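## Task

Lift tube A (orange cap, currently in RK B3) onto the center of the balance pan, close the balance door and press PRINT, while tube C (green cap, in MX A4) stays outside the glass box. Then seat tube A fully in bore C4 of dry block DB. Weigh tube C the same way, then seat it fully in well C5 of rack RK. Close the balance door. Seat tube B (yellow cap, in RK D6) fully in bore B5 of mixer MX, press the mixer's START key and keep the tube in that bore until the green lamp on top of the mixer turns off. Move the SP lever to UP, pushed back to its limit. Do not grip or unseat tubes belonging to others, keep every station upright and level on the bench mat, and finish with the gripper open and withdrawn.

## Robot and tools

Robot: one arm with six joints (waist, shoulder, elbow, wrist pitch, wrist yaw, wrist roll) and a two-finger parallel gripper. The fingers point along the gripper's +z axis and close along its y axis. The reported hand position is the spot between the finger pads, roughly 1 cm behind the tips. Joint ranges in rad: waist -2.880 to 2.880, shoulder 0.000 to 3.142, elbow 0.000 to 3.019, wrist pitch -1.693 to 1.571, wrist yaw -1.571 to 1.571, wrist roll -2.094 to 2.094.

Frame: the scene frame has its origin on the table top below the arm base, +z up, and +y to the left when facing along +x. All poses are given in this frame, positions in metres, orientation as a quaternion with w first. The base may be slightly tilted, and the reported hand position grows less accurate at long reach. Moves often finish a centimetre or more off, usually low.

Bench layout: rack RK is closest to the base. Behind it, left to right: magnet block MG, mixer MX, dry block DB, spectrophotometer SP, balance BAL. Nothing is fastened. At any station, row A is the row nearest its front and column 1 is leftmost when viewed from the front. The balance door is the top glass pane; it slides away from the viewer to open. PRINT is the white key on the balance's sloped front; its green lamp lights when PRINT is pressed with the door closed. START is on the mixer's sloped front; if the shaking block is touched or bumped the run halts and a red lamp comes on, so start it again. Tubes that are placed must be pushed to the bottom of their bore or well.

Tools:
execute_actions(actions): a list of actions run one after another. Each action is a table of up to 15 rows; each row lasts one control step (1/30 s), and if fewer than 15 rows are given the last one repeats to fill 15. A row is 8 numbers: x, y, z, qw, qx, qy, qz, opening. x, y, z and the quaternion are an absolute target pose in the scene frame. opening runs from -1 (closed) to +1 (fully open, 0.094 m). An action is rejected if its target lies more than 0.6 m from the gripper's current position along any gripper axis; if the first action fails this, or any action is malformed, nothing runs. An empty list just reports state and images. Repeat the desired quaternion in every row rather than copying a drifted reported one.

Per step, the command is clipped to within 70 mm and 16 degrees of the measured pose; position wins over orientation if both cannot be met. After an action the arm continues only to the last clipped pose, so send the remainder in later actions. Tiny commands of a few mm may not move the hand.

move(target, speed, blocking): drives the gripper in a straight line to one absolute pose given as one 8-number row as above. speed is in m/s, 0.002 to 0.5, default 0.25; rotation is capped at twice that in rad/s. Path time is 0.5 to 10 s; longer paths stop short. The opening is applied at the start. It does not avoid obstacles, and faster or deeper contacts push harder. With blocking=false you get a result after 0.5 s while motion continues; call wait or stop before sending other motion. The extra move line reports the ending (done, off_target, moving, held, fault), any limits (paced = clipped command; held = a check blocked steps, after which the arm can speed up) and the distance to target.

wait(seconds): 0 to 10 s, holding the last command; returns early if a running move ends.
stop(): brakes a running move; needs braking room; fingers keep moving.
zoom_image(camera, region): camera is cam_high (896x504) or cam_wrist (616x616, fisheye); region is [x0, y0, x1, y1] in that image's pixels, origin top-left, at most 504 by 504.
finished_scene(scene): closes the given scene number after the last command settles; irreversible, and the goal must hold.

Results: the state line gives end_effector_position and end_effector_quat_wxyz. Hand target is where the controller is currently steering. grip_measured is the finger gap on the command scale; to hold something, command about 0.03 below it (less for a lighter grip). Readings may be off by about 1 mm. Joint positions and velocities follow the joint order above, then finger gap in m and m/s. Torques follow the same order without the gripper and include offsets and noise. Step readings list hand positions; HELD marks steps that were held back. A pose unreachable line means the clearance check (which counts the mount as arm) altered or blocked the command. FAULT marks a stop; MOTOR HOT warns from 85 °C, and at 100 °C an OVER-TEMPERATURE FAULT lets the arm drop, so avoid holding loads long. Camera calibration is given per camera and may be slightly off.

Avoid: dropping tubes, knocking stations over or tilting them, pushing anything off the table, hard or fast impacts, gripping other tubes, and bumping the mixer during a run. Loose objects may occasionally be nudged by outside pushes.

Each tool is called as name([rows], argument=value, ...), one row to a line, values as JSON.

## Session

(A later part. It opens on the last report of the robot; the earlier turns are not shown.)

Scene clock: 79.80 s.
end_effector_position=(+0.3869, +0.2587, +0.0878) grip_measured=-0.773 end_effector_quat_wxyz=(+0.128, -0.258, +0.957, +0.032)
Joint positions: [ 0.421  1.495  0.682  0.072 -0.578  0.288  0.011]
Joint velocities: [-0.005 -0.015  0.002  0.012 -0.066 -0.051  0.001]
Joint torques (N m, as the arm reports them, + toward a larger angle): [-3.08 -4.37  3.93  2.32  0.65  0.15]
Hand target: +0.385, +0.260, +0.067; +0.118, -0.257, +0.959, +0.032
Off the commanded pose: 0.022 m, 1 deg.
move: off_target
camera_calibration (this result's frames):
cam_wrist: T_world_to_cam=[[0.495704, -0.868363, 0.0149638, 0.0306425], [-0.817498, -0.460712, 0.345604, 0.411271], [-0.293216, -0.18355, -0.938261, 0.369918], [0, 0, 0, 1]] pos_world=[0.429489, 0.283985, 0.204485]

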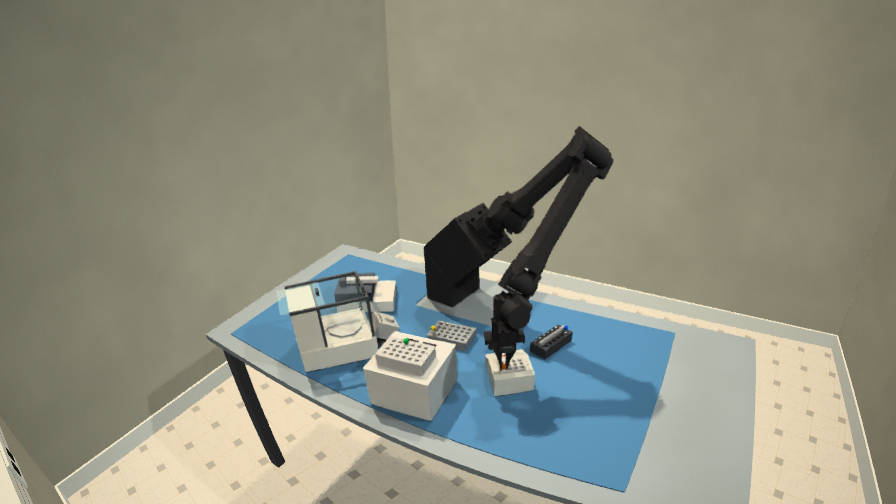

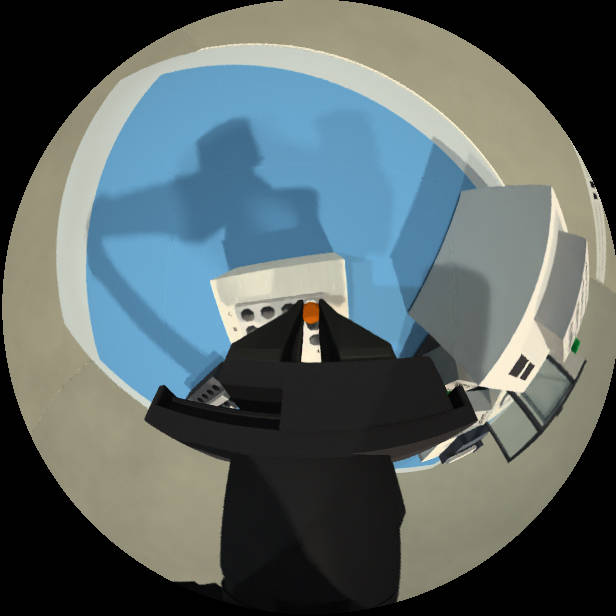

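execute_actions([
  [[0.386,0.260,0.060,0.118,-0.2569,0.9587,0.0316,-0.79]],
  [[0.386,0.260,0.075,0.118,-0.2569,0.9587,0.0316,-0.79],[0.386,0.260,0.08,0.118,-0.2569,0.9587,0.0316,-0.79],[0.386,0.260,0.083,0.118,-0.2569,0.9587,0.0316,-0.79],[0.386,0.260,0.083,0.118,-0.2569,0.9587,0.0316,-0.77],[0.386,0.260,0.083,0.118,-0.2569,0.9587,0.0316,-0.75],[0.386,0.260,0.083,0.118,-0.2569,0.9587,0.0316,-0.73],[0.386,0.260,0.083,0.118,-0.2569,0.9587,0.0316,-0.7],[0.386,0.260,0.083,0.118,-0.2569,0.9587,0.0316,-0.6],[0.386,0.260,0.083,0.118,-0.2569,0.9587,0.0316,-0.5],[0.386,0.260,0.083,0.118,-0.2569,0.9587,0.0316,-0.4]],
])

move(target=[0.39,0.262,0.27,0.118,-0.2569,0.9587,0.0316,-0.4], speed=0.15)

move(target=[0.505,0.045,0.265,0.122,0,0.9925,0,-0.4])

move(target=[0.50,0.045,0.222,0.122,0,0.9925,0,-0.4], speed=0.06)

zoom_image(camera="cam_wrist", region=[250,230,370,350])

Scene clock: 81.43 s.
end_effector_position=(+0.3852, +0.2574, +0.0878) grip_measured=-0.403 end_effector_quat_wxyz=(+0.124, -0.252, +0.959, +0.032)
Joint positions: [ 0.421  1.493  0.68   0.066 -0.58   0.295  0.028]
Joint velocities: [ 0.015 -0.015 -0.012 -0.017  0.037  0.037 -0.001]
Joint torques (N m, as the arm reports them, + toward a larger angle): [-5.53 -8.1   3.7   0.24  0.13 -0.08]
Hand target: +0.386, +0.260, +0.083; +0.118, -0.257, +0.959, +0.032
Off the commanded pose: 0.006 m, 1 deg.
Step readings (end_effector_position; steps 1 to 15: 1st action; 16 to 30: 2nd action):
0: (+0.3869, +0.2587, +0.0878)
1: (+0.3870, +0.2588, +0.0875)
2: (+0.3870, +0.2587, +0.0874)
4: (+0.3871, +0.2588, +0.0875)
8: (+0.3871, +0.2588, +0.0875)
15: (+0.3870, +0.2587, +0.0875)
16: (+0.3867, +0.2589, +0.0878)
17: (+0.3861, +0.2584, +0.0880)
19: (+0.3856, +0.2580, +0.0881)
23: (+0.3855, +0.2578, +0.0879)
30: end_effector_position above
camera_calibration (this result's frames):
cam_wrist: T_world_to_cam=[[0.4863, -0.873708, 0.0121041, 0.0356127], [-0.82015, -0.451623, 0.351269, 0.407471], [-0.30144, -0.180749, -0.936196, 0.371467], [0, 0, 0, 1]] pos_world=[0.428844, 0.282281, 0.204203]

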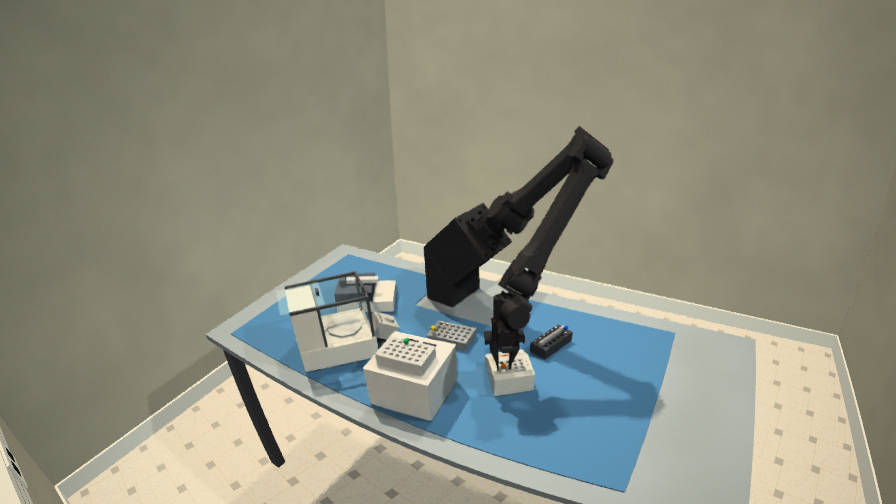

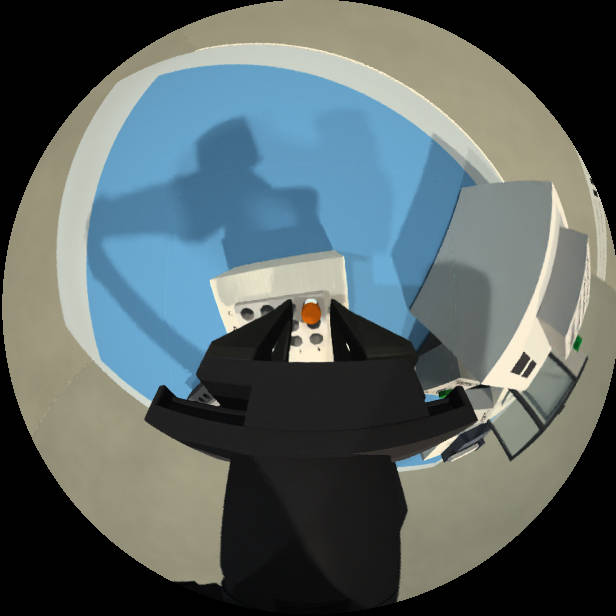

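Scene clock: 83.13 s.
end_effector_position=(+0.3803, +0.2498, +0.2634) grip_measured=-0.403 end_effector_quat_wxyz=(+0.109, -0.243, +0.964, +0.027)
Joint positions: [ 0.083  1.143  0.783 -0.648 -0.797 -0.049  0.028]
Joint velocities: [ 0.015 -0.015 -0.007 -0.017  0.037 -0.037 -0.001]
Joint torques (N m, as the arm reports them, + toward a larger angle): [-4.52 -6.2   8.7   0.21 -0.05 -0.17]
Hand target: +0.389, +0.260, +0.273; +0.118, -0.259, +0.958, +0.027
Off the commanded pose: 0.017 m, 2 deg.
move: off_target
camera_calibration (this result's frames):
cam_wrist: T_world_to_cam=[[0.46793, -0.883668, 0.0131, 0.0383538], [-0.819329, -0.428209, 0.38123, 0.324331], [-0.331272, -0.189123, -0.924387, 0.543284], [0, 0, 0, 1]] pos_world=[0.427761, 0.275521, 0.378057]

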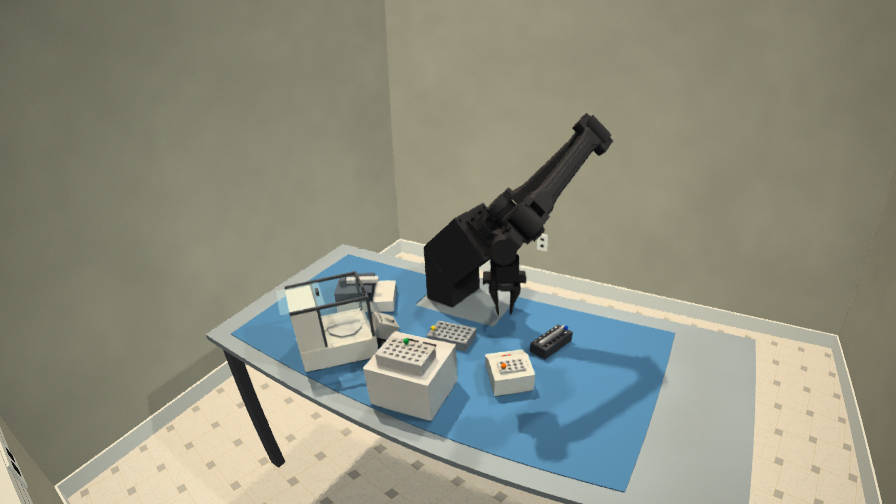

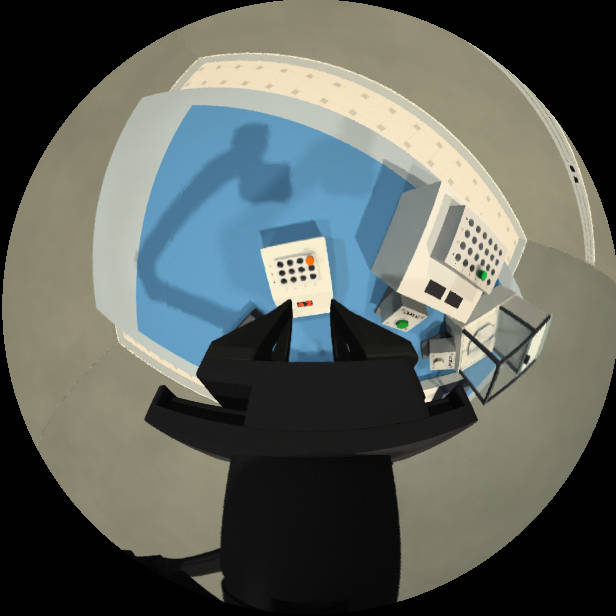

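Scene clock: 84.53 s.
end_effector_position=(+0.4896, +0.0355, +0.2555) grip_measured=-0.403 end_effector_quat_wxyz=(+0.108, +0.006, +0.994, -0.003)
Joint positions: [-0.259  1.711  0.995 -0.636 -0.814 -0.022  0.028]
Joint velocities: [-0.024  0.015 -0.007 -0.002  0.007  0.007  0.   ]
Joint torques (N m, as the arm reports them, + toward a larger angle): [-10.3   -8.39   8.45   1.08   0.13   0.15]
Hand target: +0.506, +0.041, +0.265; +0.122, -0.001, +0.993, -0.005
Off the commanded pose: 0.020 m, 2 deg.
move: off_target
camera_calibration (this result's frames):
cam_wrist: T_world_to_cam=[[-0.0178863, -0.999699, 0.0167756, 0.0390616], [-0.920342, 0.0230183, 0.390437, 0.356194], [-0.390705, -0.00845583, -0.920477, 0.553431], [0, 0, 0, 1]] pos_world=[0.544747, 0.0355306, 0.369694]

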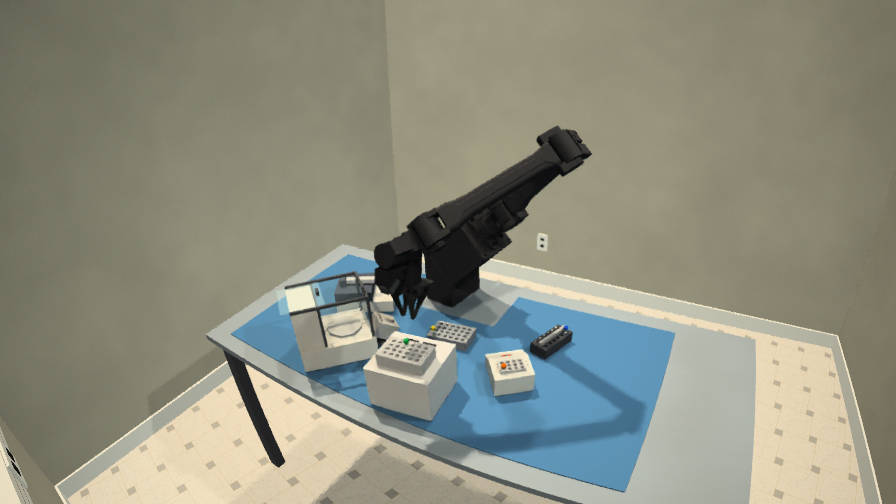

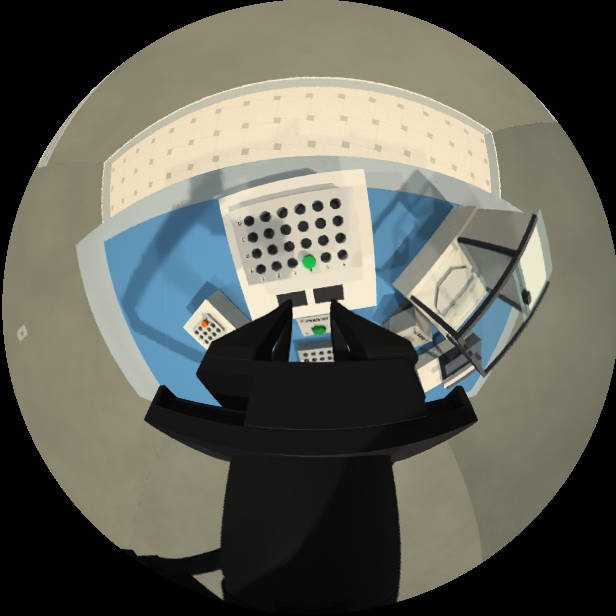

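Scene clock: 85.50 s.
end_effector_position=(+0.5036, +0.0474, +0.2327) grip_measured=-0.403 end_effector_quat_wxyz=(+0.129, -0.008, +0.992, -0.000)
Joint positions: [-0.201  1.723  0.97  -0.477 -0.806  0.077  0.028]
Joint velocities: [-0.005 -0.005 -0.002 -0.002  0.037  0.037 -0.001]
Joint torques (N m, as the arm reports them, + toward a larger angle): [-8.56 -6.68  5.29  1.6   0.18  0.11]
Hand target: +0.500, +0.046, +0.222; +0.122, -0.000, +0.993, +0.001
Off the commanded pose: 0.012 m, 1 deg.
move: off_target
camera_calibration (this result's frames):
cam_wrist: T_world_to_cam=[[0.0101285, -0.999848, 0.014158, 0.0380985], [-0.936864, -0.00453913, 0.349666, 0.396793], [-0.349548, -0.0168057, -0.936768, 0.521384], [0, 0, 0, 1]] pos_world=[0.553604, 0.0486561, 0.349131]

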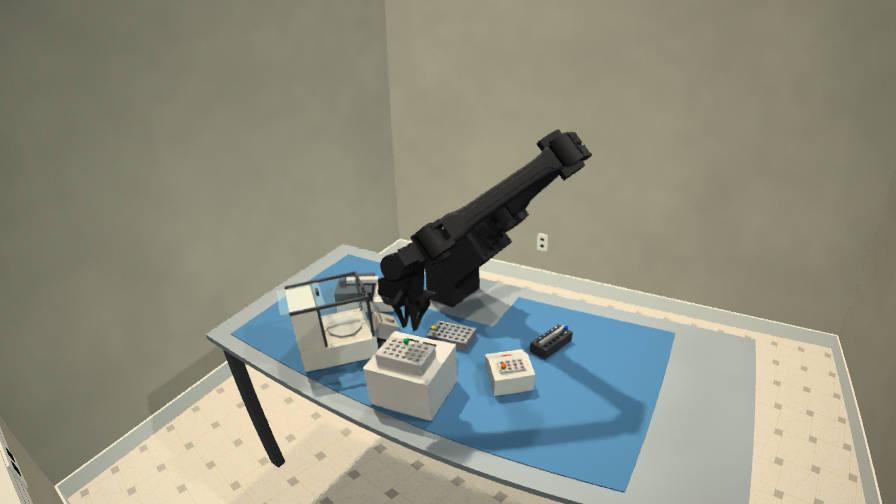

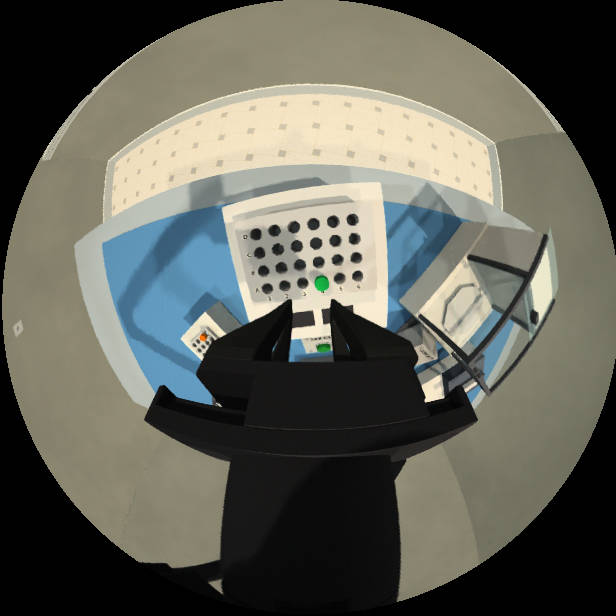

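Region (250, 230, 370, 350) of cam_wrist's 616x616 image, scaled by 4.200, with more detail than that image has.

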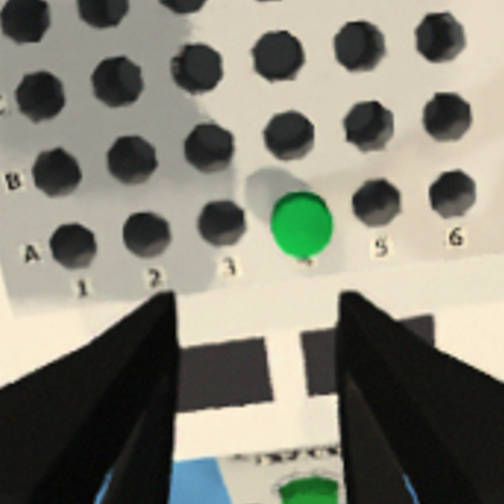

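move(target=[0.507,0.034,0.20,0.122,0,0.9925,0,-0.4], speed=0.04)

zoom_image(camera="cam_wrist", region=[250,230,370,350])

Scene clock: 87.10 s.
end_effector_position=(+0.5077, +0.0329, +0.2096) grip_measured=-0.403 end_effector_quat_wxyz=(+0.128, -0.003, +0.992, -0.001)
Joint positions: [-0.186  1.786  0.97  -0.404 -0.799  0.104  0.028]
Joint velocities: [-0.015  0.005 -0.017 -0.012  0.022  0.007 -0.001]
Joint torques (N m, as the arm reports them, + toward a larger angle): [-8.99 -7.35  5.25  1.45  0.18  0.14]
Hand target: +0.507, +0.034, +0.200; +0.122, -0.000, +0.993, +0.000
Off the commanded pose: 0.010 m, 1 deg.
move: done
camera_calibration (this result's frames):
cam_wrist: T_world_to_cam=[[-0.0000838761, -0.999904, 0.013858, 0.029055], [-0.935549, 0.00497307, 0.353162, 0.406979], [-0.353197, -0.0129352, -0.935459, 0.502425], [0, 0, 0, 1]] pos_world=[0.558206, 0.0335273, 0.325866]

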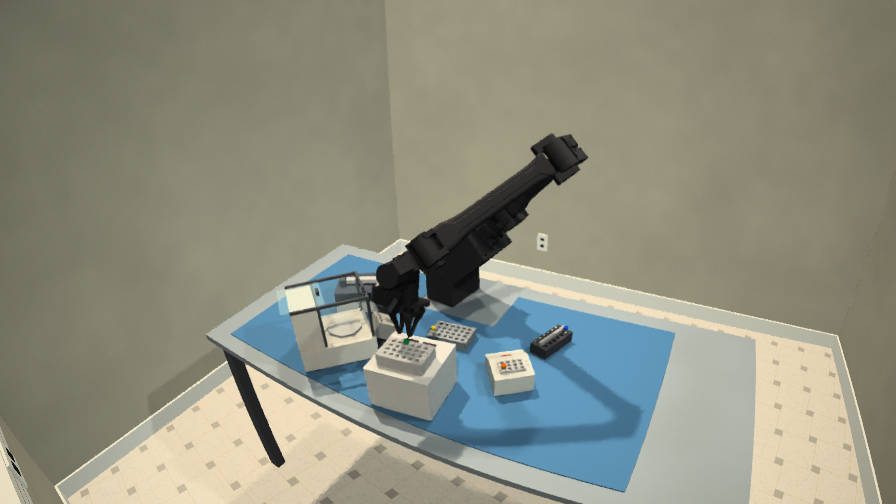

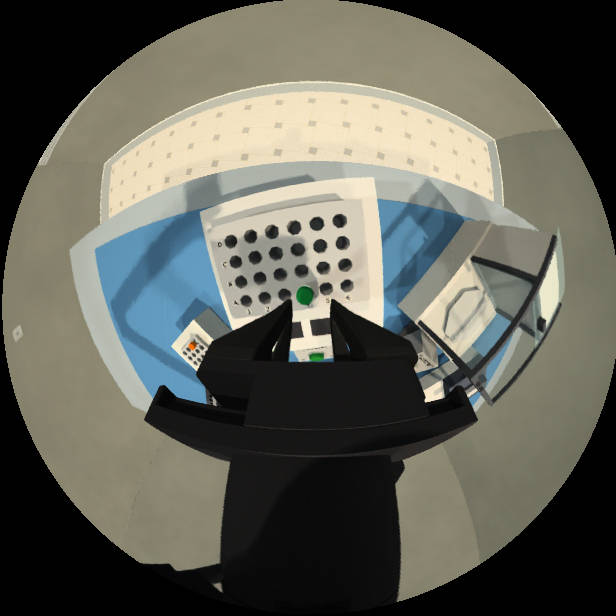

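Region (250, 230, 370, 350) of cam_wrist's 616x616 image, scaled by 4.200, with more detail than that image has.

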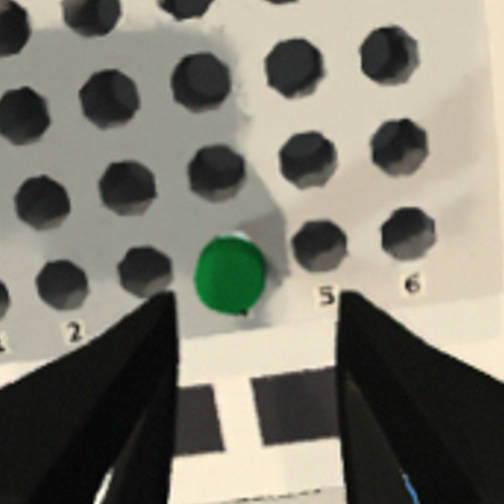

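move(target=[0.508,0.0365,0.176,0.122,0,0.9925,0,-0.4], speed=0.03)

zoom_image(camera="cam_wrist", region=[250,230,370,350])

Scene clock: 88.67 s.
end_effector_position=(+0.5130, +0.0374, +0.1881) grip_measured=-0.403 end_effector_quat_wxyz=(+0.131, -0.007, +0.991, -0.001)
Joint positions: [-0.145  1.815  0.964 -0.321 -0.784  0.159  0.028]
Joint velocities: [ 0.005  0.005 -0.002 -0.007  0.037 -0.022  0.   ]
Joint torques (N m, as the arm reports them, + toward a larger angle): [-9.28 -7.97  4.34  1.29  0.17  0.21]
Hand target: +0.508, +0.037, +0.176; +0.122, +0.000, +0.993, +0.001
Off the commanded pose: 0.013 m, 1 deg.
move: off_target
camera_calibration (this result's frames):
cam_wrist: T_world_to_cam=[[0.00637864, -0.999876, 0.0144309, 0.0304298], [-0.9379, -0.000976512, 0.346905, 0.422044], [-0.346847, -0.0157475, -0.937789, 0.481552], [0, 0, 0, 1]] pos_world=[0.562666, 0.0384213, 0.304746]

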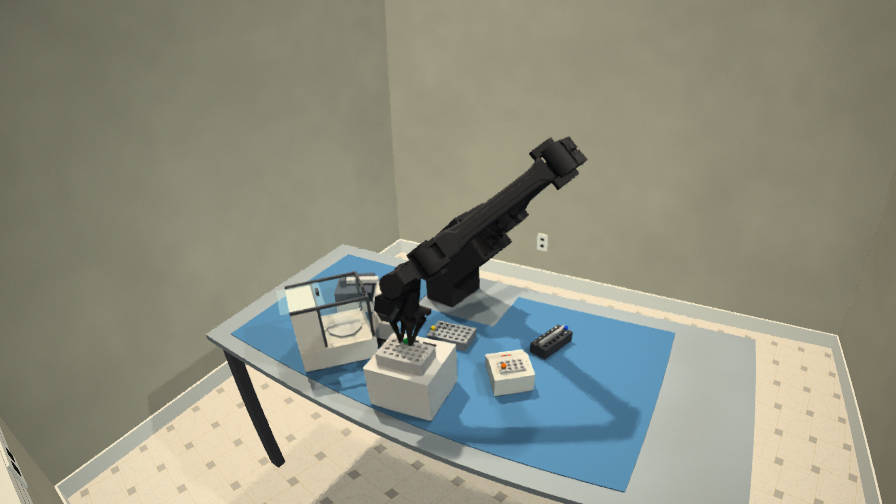

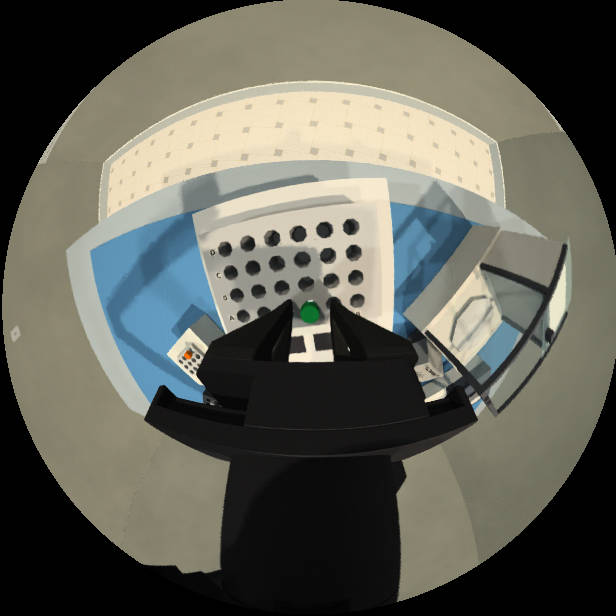

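Region (250, 230, 370, 350) of cam_wrist's 616x616 image, scaled by 4.200, with more detail than that image has.

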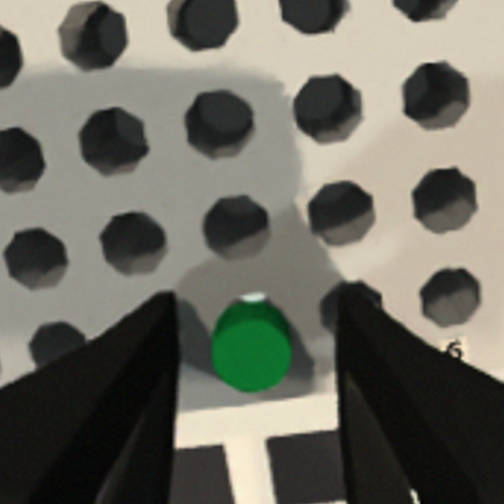

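execute_actions([
  [[0.508,0.0365,0.176,0.122,0,0.9925,0,-0.5],[0.508,0.0365,0.176,0.122,0,0.9925,0,-0.6],[0.508,0.0365,0.176,0.122,0,0.9925,0,-0.65],[0.508,0.0365,0.176,0.122,0,0.9925,0,-0.68],[0.508,0.0365,0.176,0.122,0,0.9925,0,-0.70],[0.508,0.0365,0.176,0.122,0,0.9925,0,-0.72],[0.508,0.0365,0.176,0.122,0,0.9925,0,-0.74],[0.508,0.0365,0.176,0.122,0,0.9925,0,-0.76],[0.508,0.0365,0.176,0.122,0,0.9925,0,-0.79]],
  [[0.514,0.039,0.185,0.122,0,0.9925,0,-0.79],[0.518,0.040,0.190,0.122,0,0.9925,0,-0.79],[0.522,0.042,0.194,0.122,0,0.9925,0,-0.79],[0.525,0.043,0.197,0.122,0,0.9925,0,-0.79],[0.527,0.043,0.200,0.122,0,0.9925,0,-0.79],[0.527,0.043,0.202,0.122,0,0.9925,0,-0.79],[0.527,0.043,0.204,0.122,0,0.9925,0,-0.79],[0.527,0.043,0.206,0.122,0,0.9925,0,-0.79],[0.527,0.043,0.208,0.122,0,0.9925,0,-0.79],[0.527,0.043,0.210,0.122,0,0.9925,0,-0.79],[0.527,0.043,0.212,0.122,0,0.9925,0,-0.79],[0.527,0.043,0.214,0.122,0,0.9925,0,-0.79],[0.527,0.043,0.216,0.122,0,0.9925,0,-0.79],[0.527,0.043,0.218,0.122,0,0.9925,0,-0.79],[0.527,0.043,0.220,0.122,0,0.9925,0,-0.79]],
  [[0.527,0.043,0.222,0.122,0,0.9925,0,-0.79],[0.527,0.043,0.224,0.122,0,0.9925,0,-0.79],[0.527,0.043,0.226,0.122,0,0.9925,0,-0.79],[0.527,0.043,0.228,0.122,0,0.9925,0,-0.79],[0.527,0.043,0.231,0.122,0,0.9925,0,-0.79],[0.527,0.043,0.234,0.122,0,0.9925,0,-0.79],[0.527,0.043,0.237,0.122,0,0.9925,0,-0.79],[0.527,0.043,0.240,0.122,0,0.9925,0,-0.79],[0.527,0.043,0.243,0.122,0,0.9925,0,-0.79],[0.527,0.043,0.246,0.122,0,0.9925,0,-0.79],[0.527,0.043,0.249,0.122,0,0.9925,0,-0.79],[0.527,0.043,0.252,0.122,0,0.9925,0,-0.79]],
])

zoom_image(camera="cam_wrist", region=[250,230,370,350])

Scene clock: 91.20 s.
end_effector_position=(+0.5116, +0.0368, +0.2394) grip_measured=-0.774 end_effector_quat_wxyz=(+0.111, +0.022, +0.994, +0.001)
Joint positions: [-0.225  1.763  1.036 -0.58  -0.81   0.067  0.011]
Joint velocities: [-0.073 -0.054  0.046 -0.09  -0.095 -0.066 -0.   ]
Joint torques (N m, as the arm reports them, + toward a larger angle): [-10.99  -9.72   8.5    0.37  -0.02  -0.13]
Hand target: +0.526, +0.043, +0.253; +0.122, +0.000, +0.992, -0.001
Off the commanded pose: 0.021 m, 3 deg.
Step readings (end_effector_position; steps 1 to 15: 1st action; 16 to 30: 2nd action; 31 to 45: 3rd action):
0: (+0.5130, +0.0374, +0.1881)
1: (+0.5130, +0.0372, +0.1881)
2: (+0.5130, +0.0372, +0.1881)
4: (+0.5130, +0.0372, +0.1881)
8: (+0.5130, +0.0373, +0.1881)
15: (+0.5130, +0.0373, +0.1881)
16: (+0.5126, +0.0373, +0.1880)
17: (+0.5121, +0.0375, +0.1880)
19: (+0.5129, +0.0387, +0.1893)
23: (+0.5134, +0.0384, +0.1932)
30: (+0.5130, +0.0372, +0.2027)
31: (+0.5130, +0.0374, +0.2047)
32: (+0.5131, +0.0375, +0.2068)
34: (+0.5130, +0.0374, +0.2113)
38: (+0.5127, +0.0371, +0.2211)
45: end_effector_position above
camera_calibration (this result's frames):
cam_wrist: T_world_to_cam=[[-0.0498991, -0.998739, 0.00543448, 0.0600715], [-0.92212, 0.0481599, 0.383895, 0.384239], [-0.383673, 0.0141448, -0.923361, 0.543413], [0, 0, 0, 1]] pos_world=[0.565805, 0.0338044, 0.353932]

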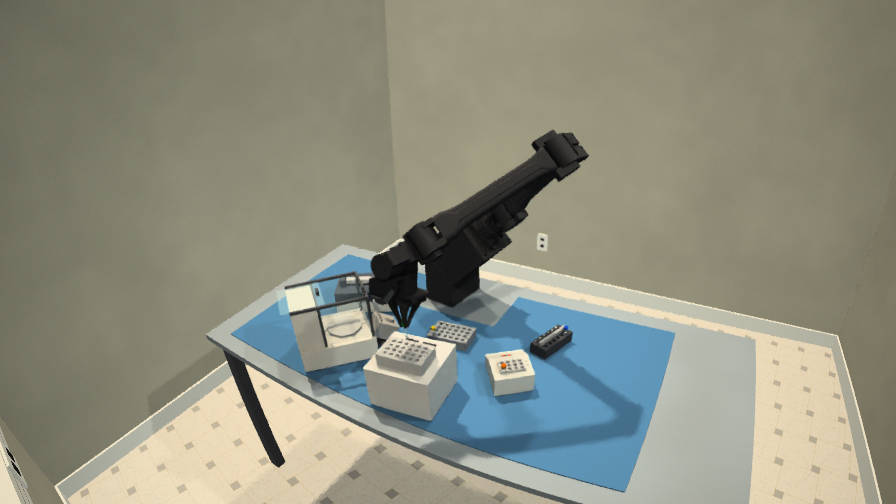

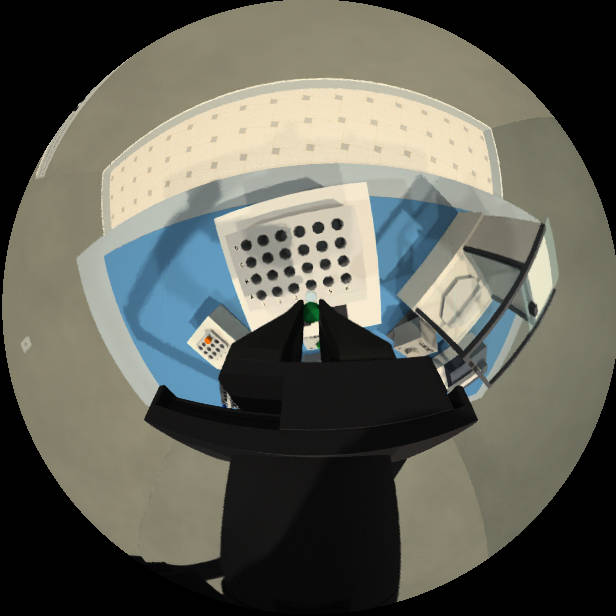

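Region (250, 230, 370, 350) of cam_wrist's 616x616 image, scaled by 4.200, with more detail than that image has.

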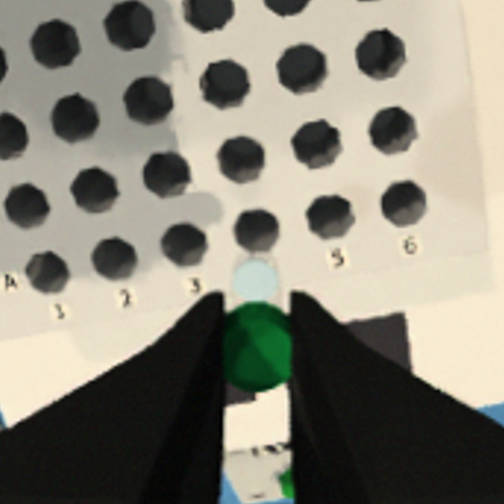

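move(target=[0.50,-0.06,0.33,0.122,0.1,0.987,-0.012,-0.79], speed=0.2)

move(target=[0.442,-0.265,0.325,0.116,0.3067,0.944,-0.0377,-0.79], speed=0.25)

move(target=[0.432,-0.265,0.14,0.116,0.3067,0.944,-0.0377,-0.79], speed=0.08)

move(target=[0.431,-0.264,0.114,0.116,0.3067,0.944,-0.0377,-0.79], speed=0.018)

zoom_image(camera="cam_wrist", region=[250,230,370,350])

Scene clock: 92.60 s.
end_effector_position=(+0.4851, -0.0631, +0.3257) grip_measured=-0.774 end_effector_quat_wxyz=(+0.119, +0.117, +0.986, -0.013)
Joint positions: [-0.498  1.828  1.118 -0.853 -0.8   -0.118  0.011]
Joint velocities: [ 0.005 -0.024  0.007 -0.022  0.051  0.007 -0.002]
Joint torques (N m, as the arm reports them, + toward a larger angle): [-9.91 -6.64 10.36  0.16  0.06 -0.18]
Hand target: +0.499, -0.062, +0.331; +0.122, +0.100, +0.987, -0.016
Off the commanded pose: 0.016 m, 2 deg.
move: off_target
camera_calibration (this result's frames):
cam_wrist: T_world_to_cam=[[-0.240495, -0.970617, 0.00801434, 0.0518444], [-0.901835, 0.226491, 0.367961, 0.338048], [-0.358964, 0.081265, -0.929807, 0.608728], [0, 0, 0, 1]] pos_world=[0.535844, -0.075712, 0.441196]

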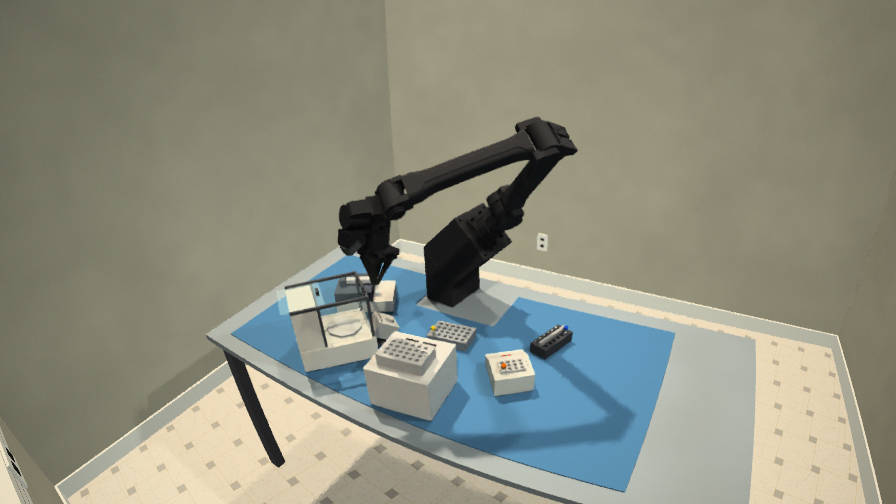

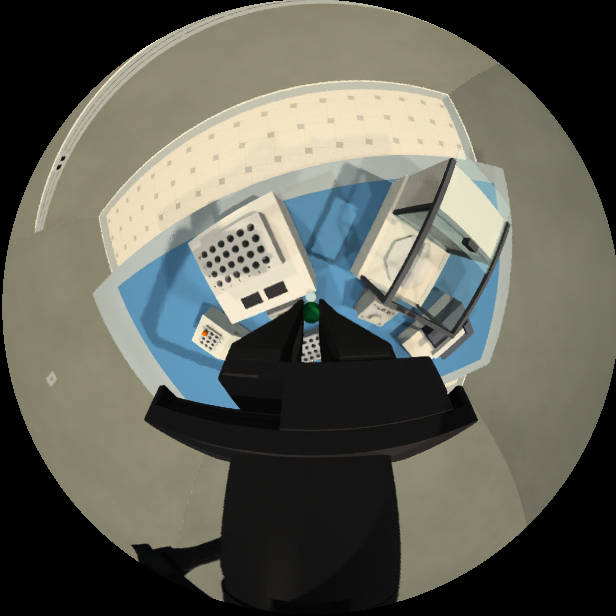

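Scene clock: 93.87 s.
end_effector_position=(+0.4255, -0.2642, +0.3162) grip_measured=-0.774 end_effector_quat_wxyz=(+0.108, +0.309, +0.944, -0.037)
Joint positions: [-0.756  2.205  1.259 -0.853 -0.672 -0.082  0.011]
Joint velocities: [-0.015 -0.015  0.002 -0.022  0.066 -0.051 -0.001]
Joint torques (N m, as the arm reports them, + toward a larger angle): [-10.45 -10.46  10.86   0.24   0.08   0.12]
Hand target: +0.441, -0.268, +0.325; +0.116, +0.307, +0.944, -0.041
Off the commanded pose: 0.019 m, 1 deg.
move: off_target
camera_calibration (this result's frames):
cam_wrist: T_world_to_cam=[[-0.596646, -0.802389, 0.0136295, 0.0365994], [-0.739592, 0.556385, 0.378733, 0.348087], [-0.311474, 0.215889, -0.925406, 0.608741], [0, 0, 0, 1]] pos_world=[0.468887, -0.295724, 0.431001]

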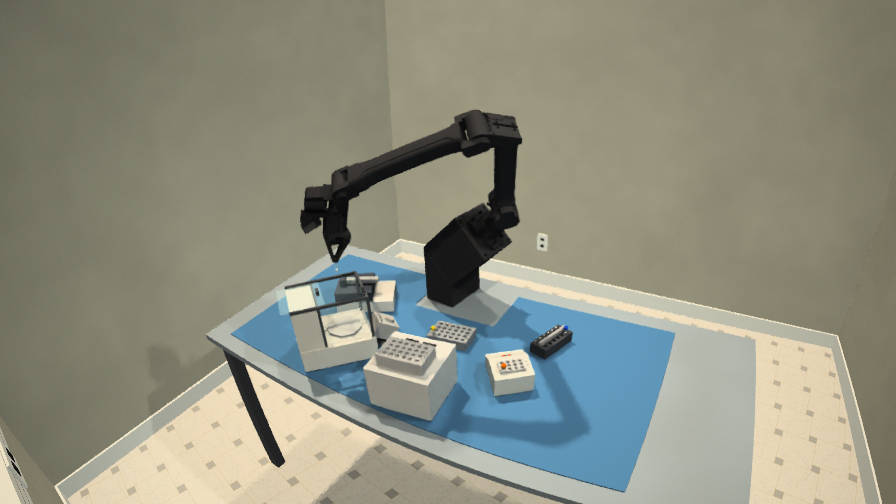

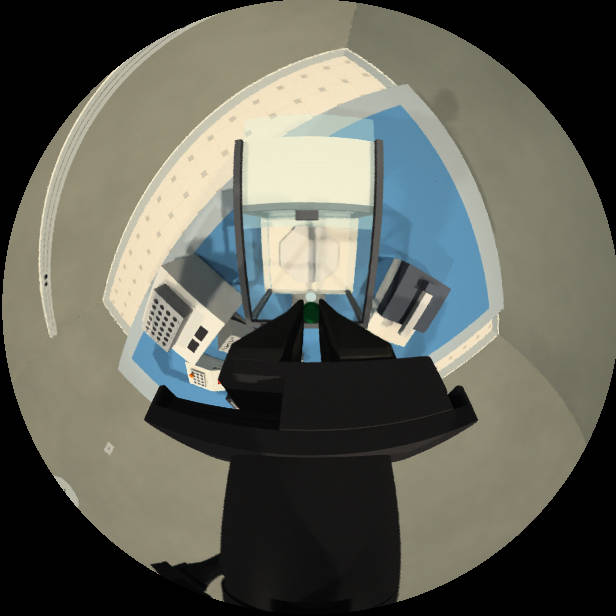

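Scene clock: 96.47 s.
end_effector_position=(+0.4380, -0.2657, +0.1495) grip_measured=-0.774 end_effector_quat_wxyz=(+0.123, +0.299, +0.945, -0.037)
Joint positions: [-0.527  2.402  1.128 -0.297 -0.708  0.22   0.011]
Joint velocities: [ 0.005 -0.005  0.002 -0.027 -0.022  0.022  0.001]
Joint torques (N m, as the arm reports them, + toward a larger angle): [-10.31 -11.14   4.52   1.38   0.03   0.19]
Hand target: +0.434, -0.264, +0.139; +0.117, +0.306, +0.944, -0.034
Off the commanded pose: 0.011 m, 1 deg.
move: off_target
camera_calibration (this result's frames):
cam_wrist: T_world_to_cam=[[-0.580427, -0.81428, 0.00729987, 0.0358625], [-0.76085, 0.545493, 0.35149, 0.431831], [-0.290193, 0.19846, -0.936163, 0.446431], [0, 0, 0, 1]] pos_world=[0.478926, -0.294957, 0.265886]

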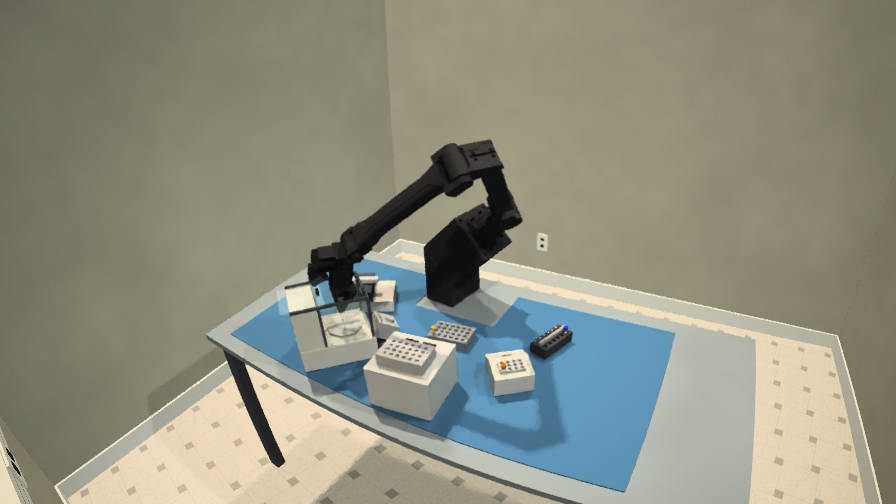

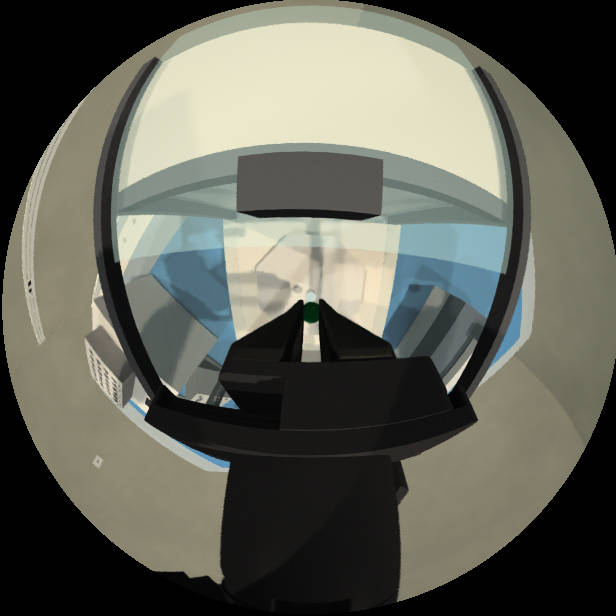

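Scene clock: 98.70 s.
end_effector_position=(+0.4412, -0.2672, +0.1340) grip_measured=-0.774 end_effector_quat_wxyz=(+0.132, +0.300, +0.944, -0.038)
Joint positions: [-0.503  2.427  1.121 -0.222 -0.706  0.269  0.011]
Joint velocities: [ 0.005 -0.005  0.017  0.002  0.066 -0.022  0.001]
Joint torques (N m, as the arm reports them, + toward a larger angle): [-9.83 -9.52  3.85  1.35  0.2   0.15]
Hand target: +0.431, -0.264, +0.114; +0.116, +0.307, +0.944, -0.037
Off the commanded pose: 0.023 m, 2 deg.
move: off_target
camera_calibration (this result's frames):
cam_wrist: T_world_to_cam=[[-0.581623, -0.813451, 0.00356551, 0.03787], [-0.765565, 0.548855, 0.335661, 0.445553], [-0.275001, 0.192498, -0.941976, 0.425583], [0, 0, 0, 1]] pos_world=[0.480161, -0.295662, 0.251199]

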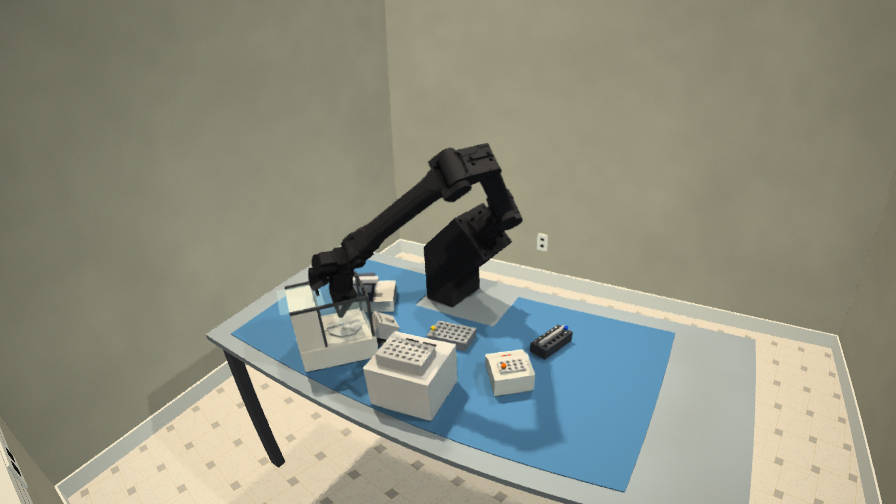

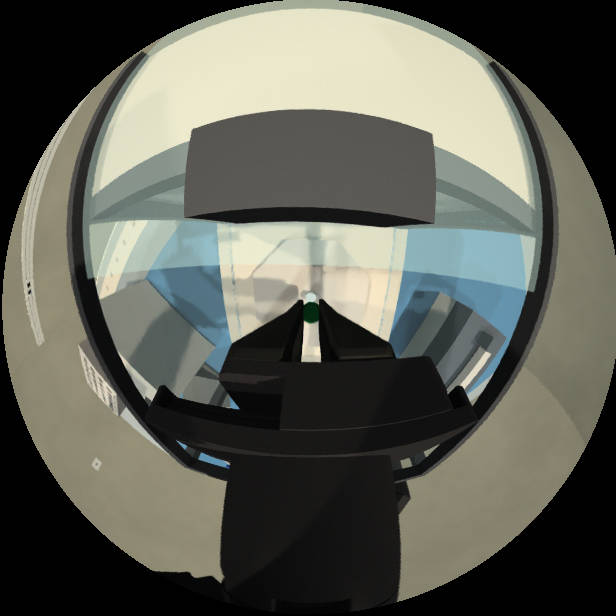

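Region (250, 230, 370, 350) of cam_wrist's 616x616 image, scaled by 4.200, with more detail than that image has.

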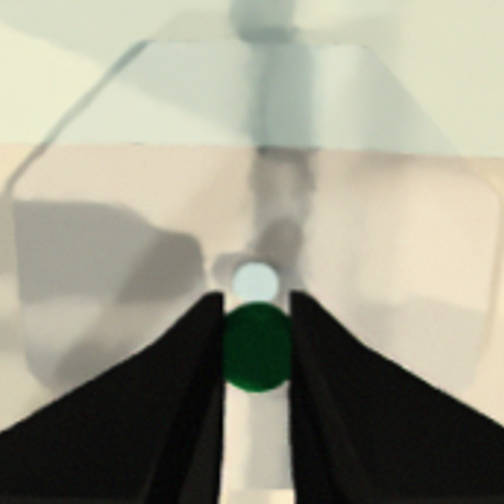

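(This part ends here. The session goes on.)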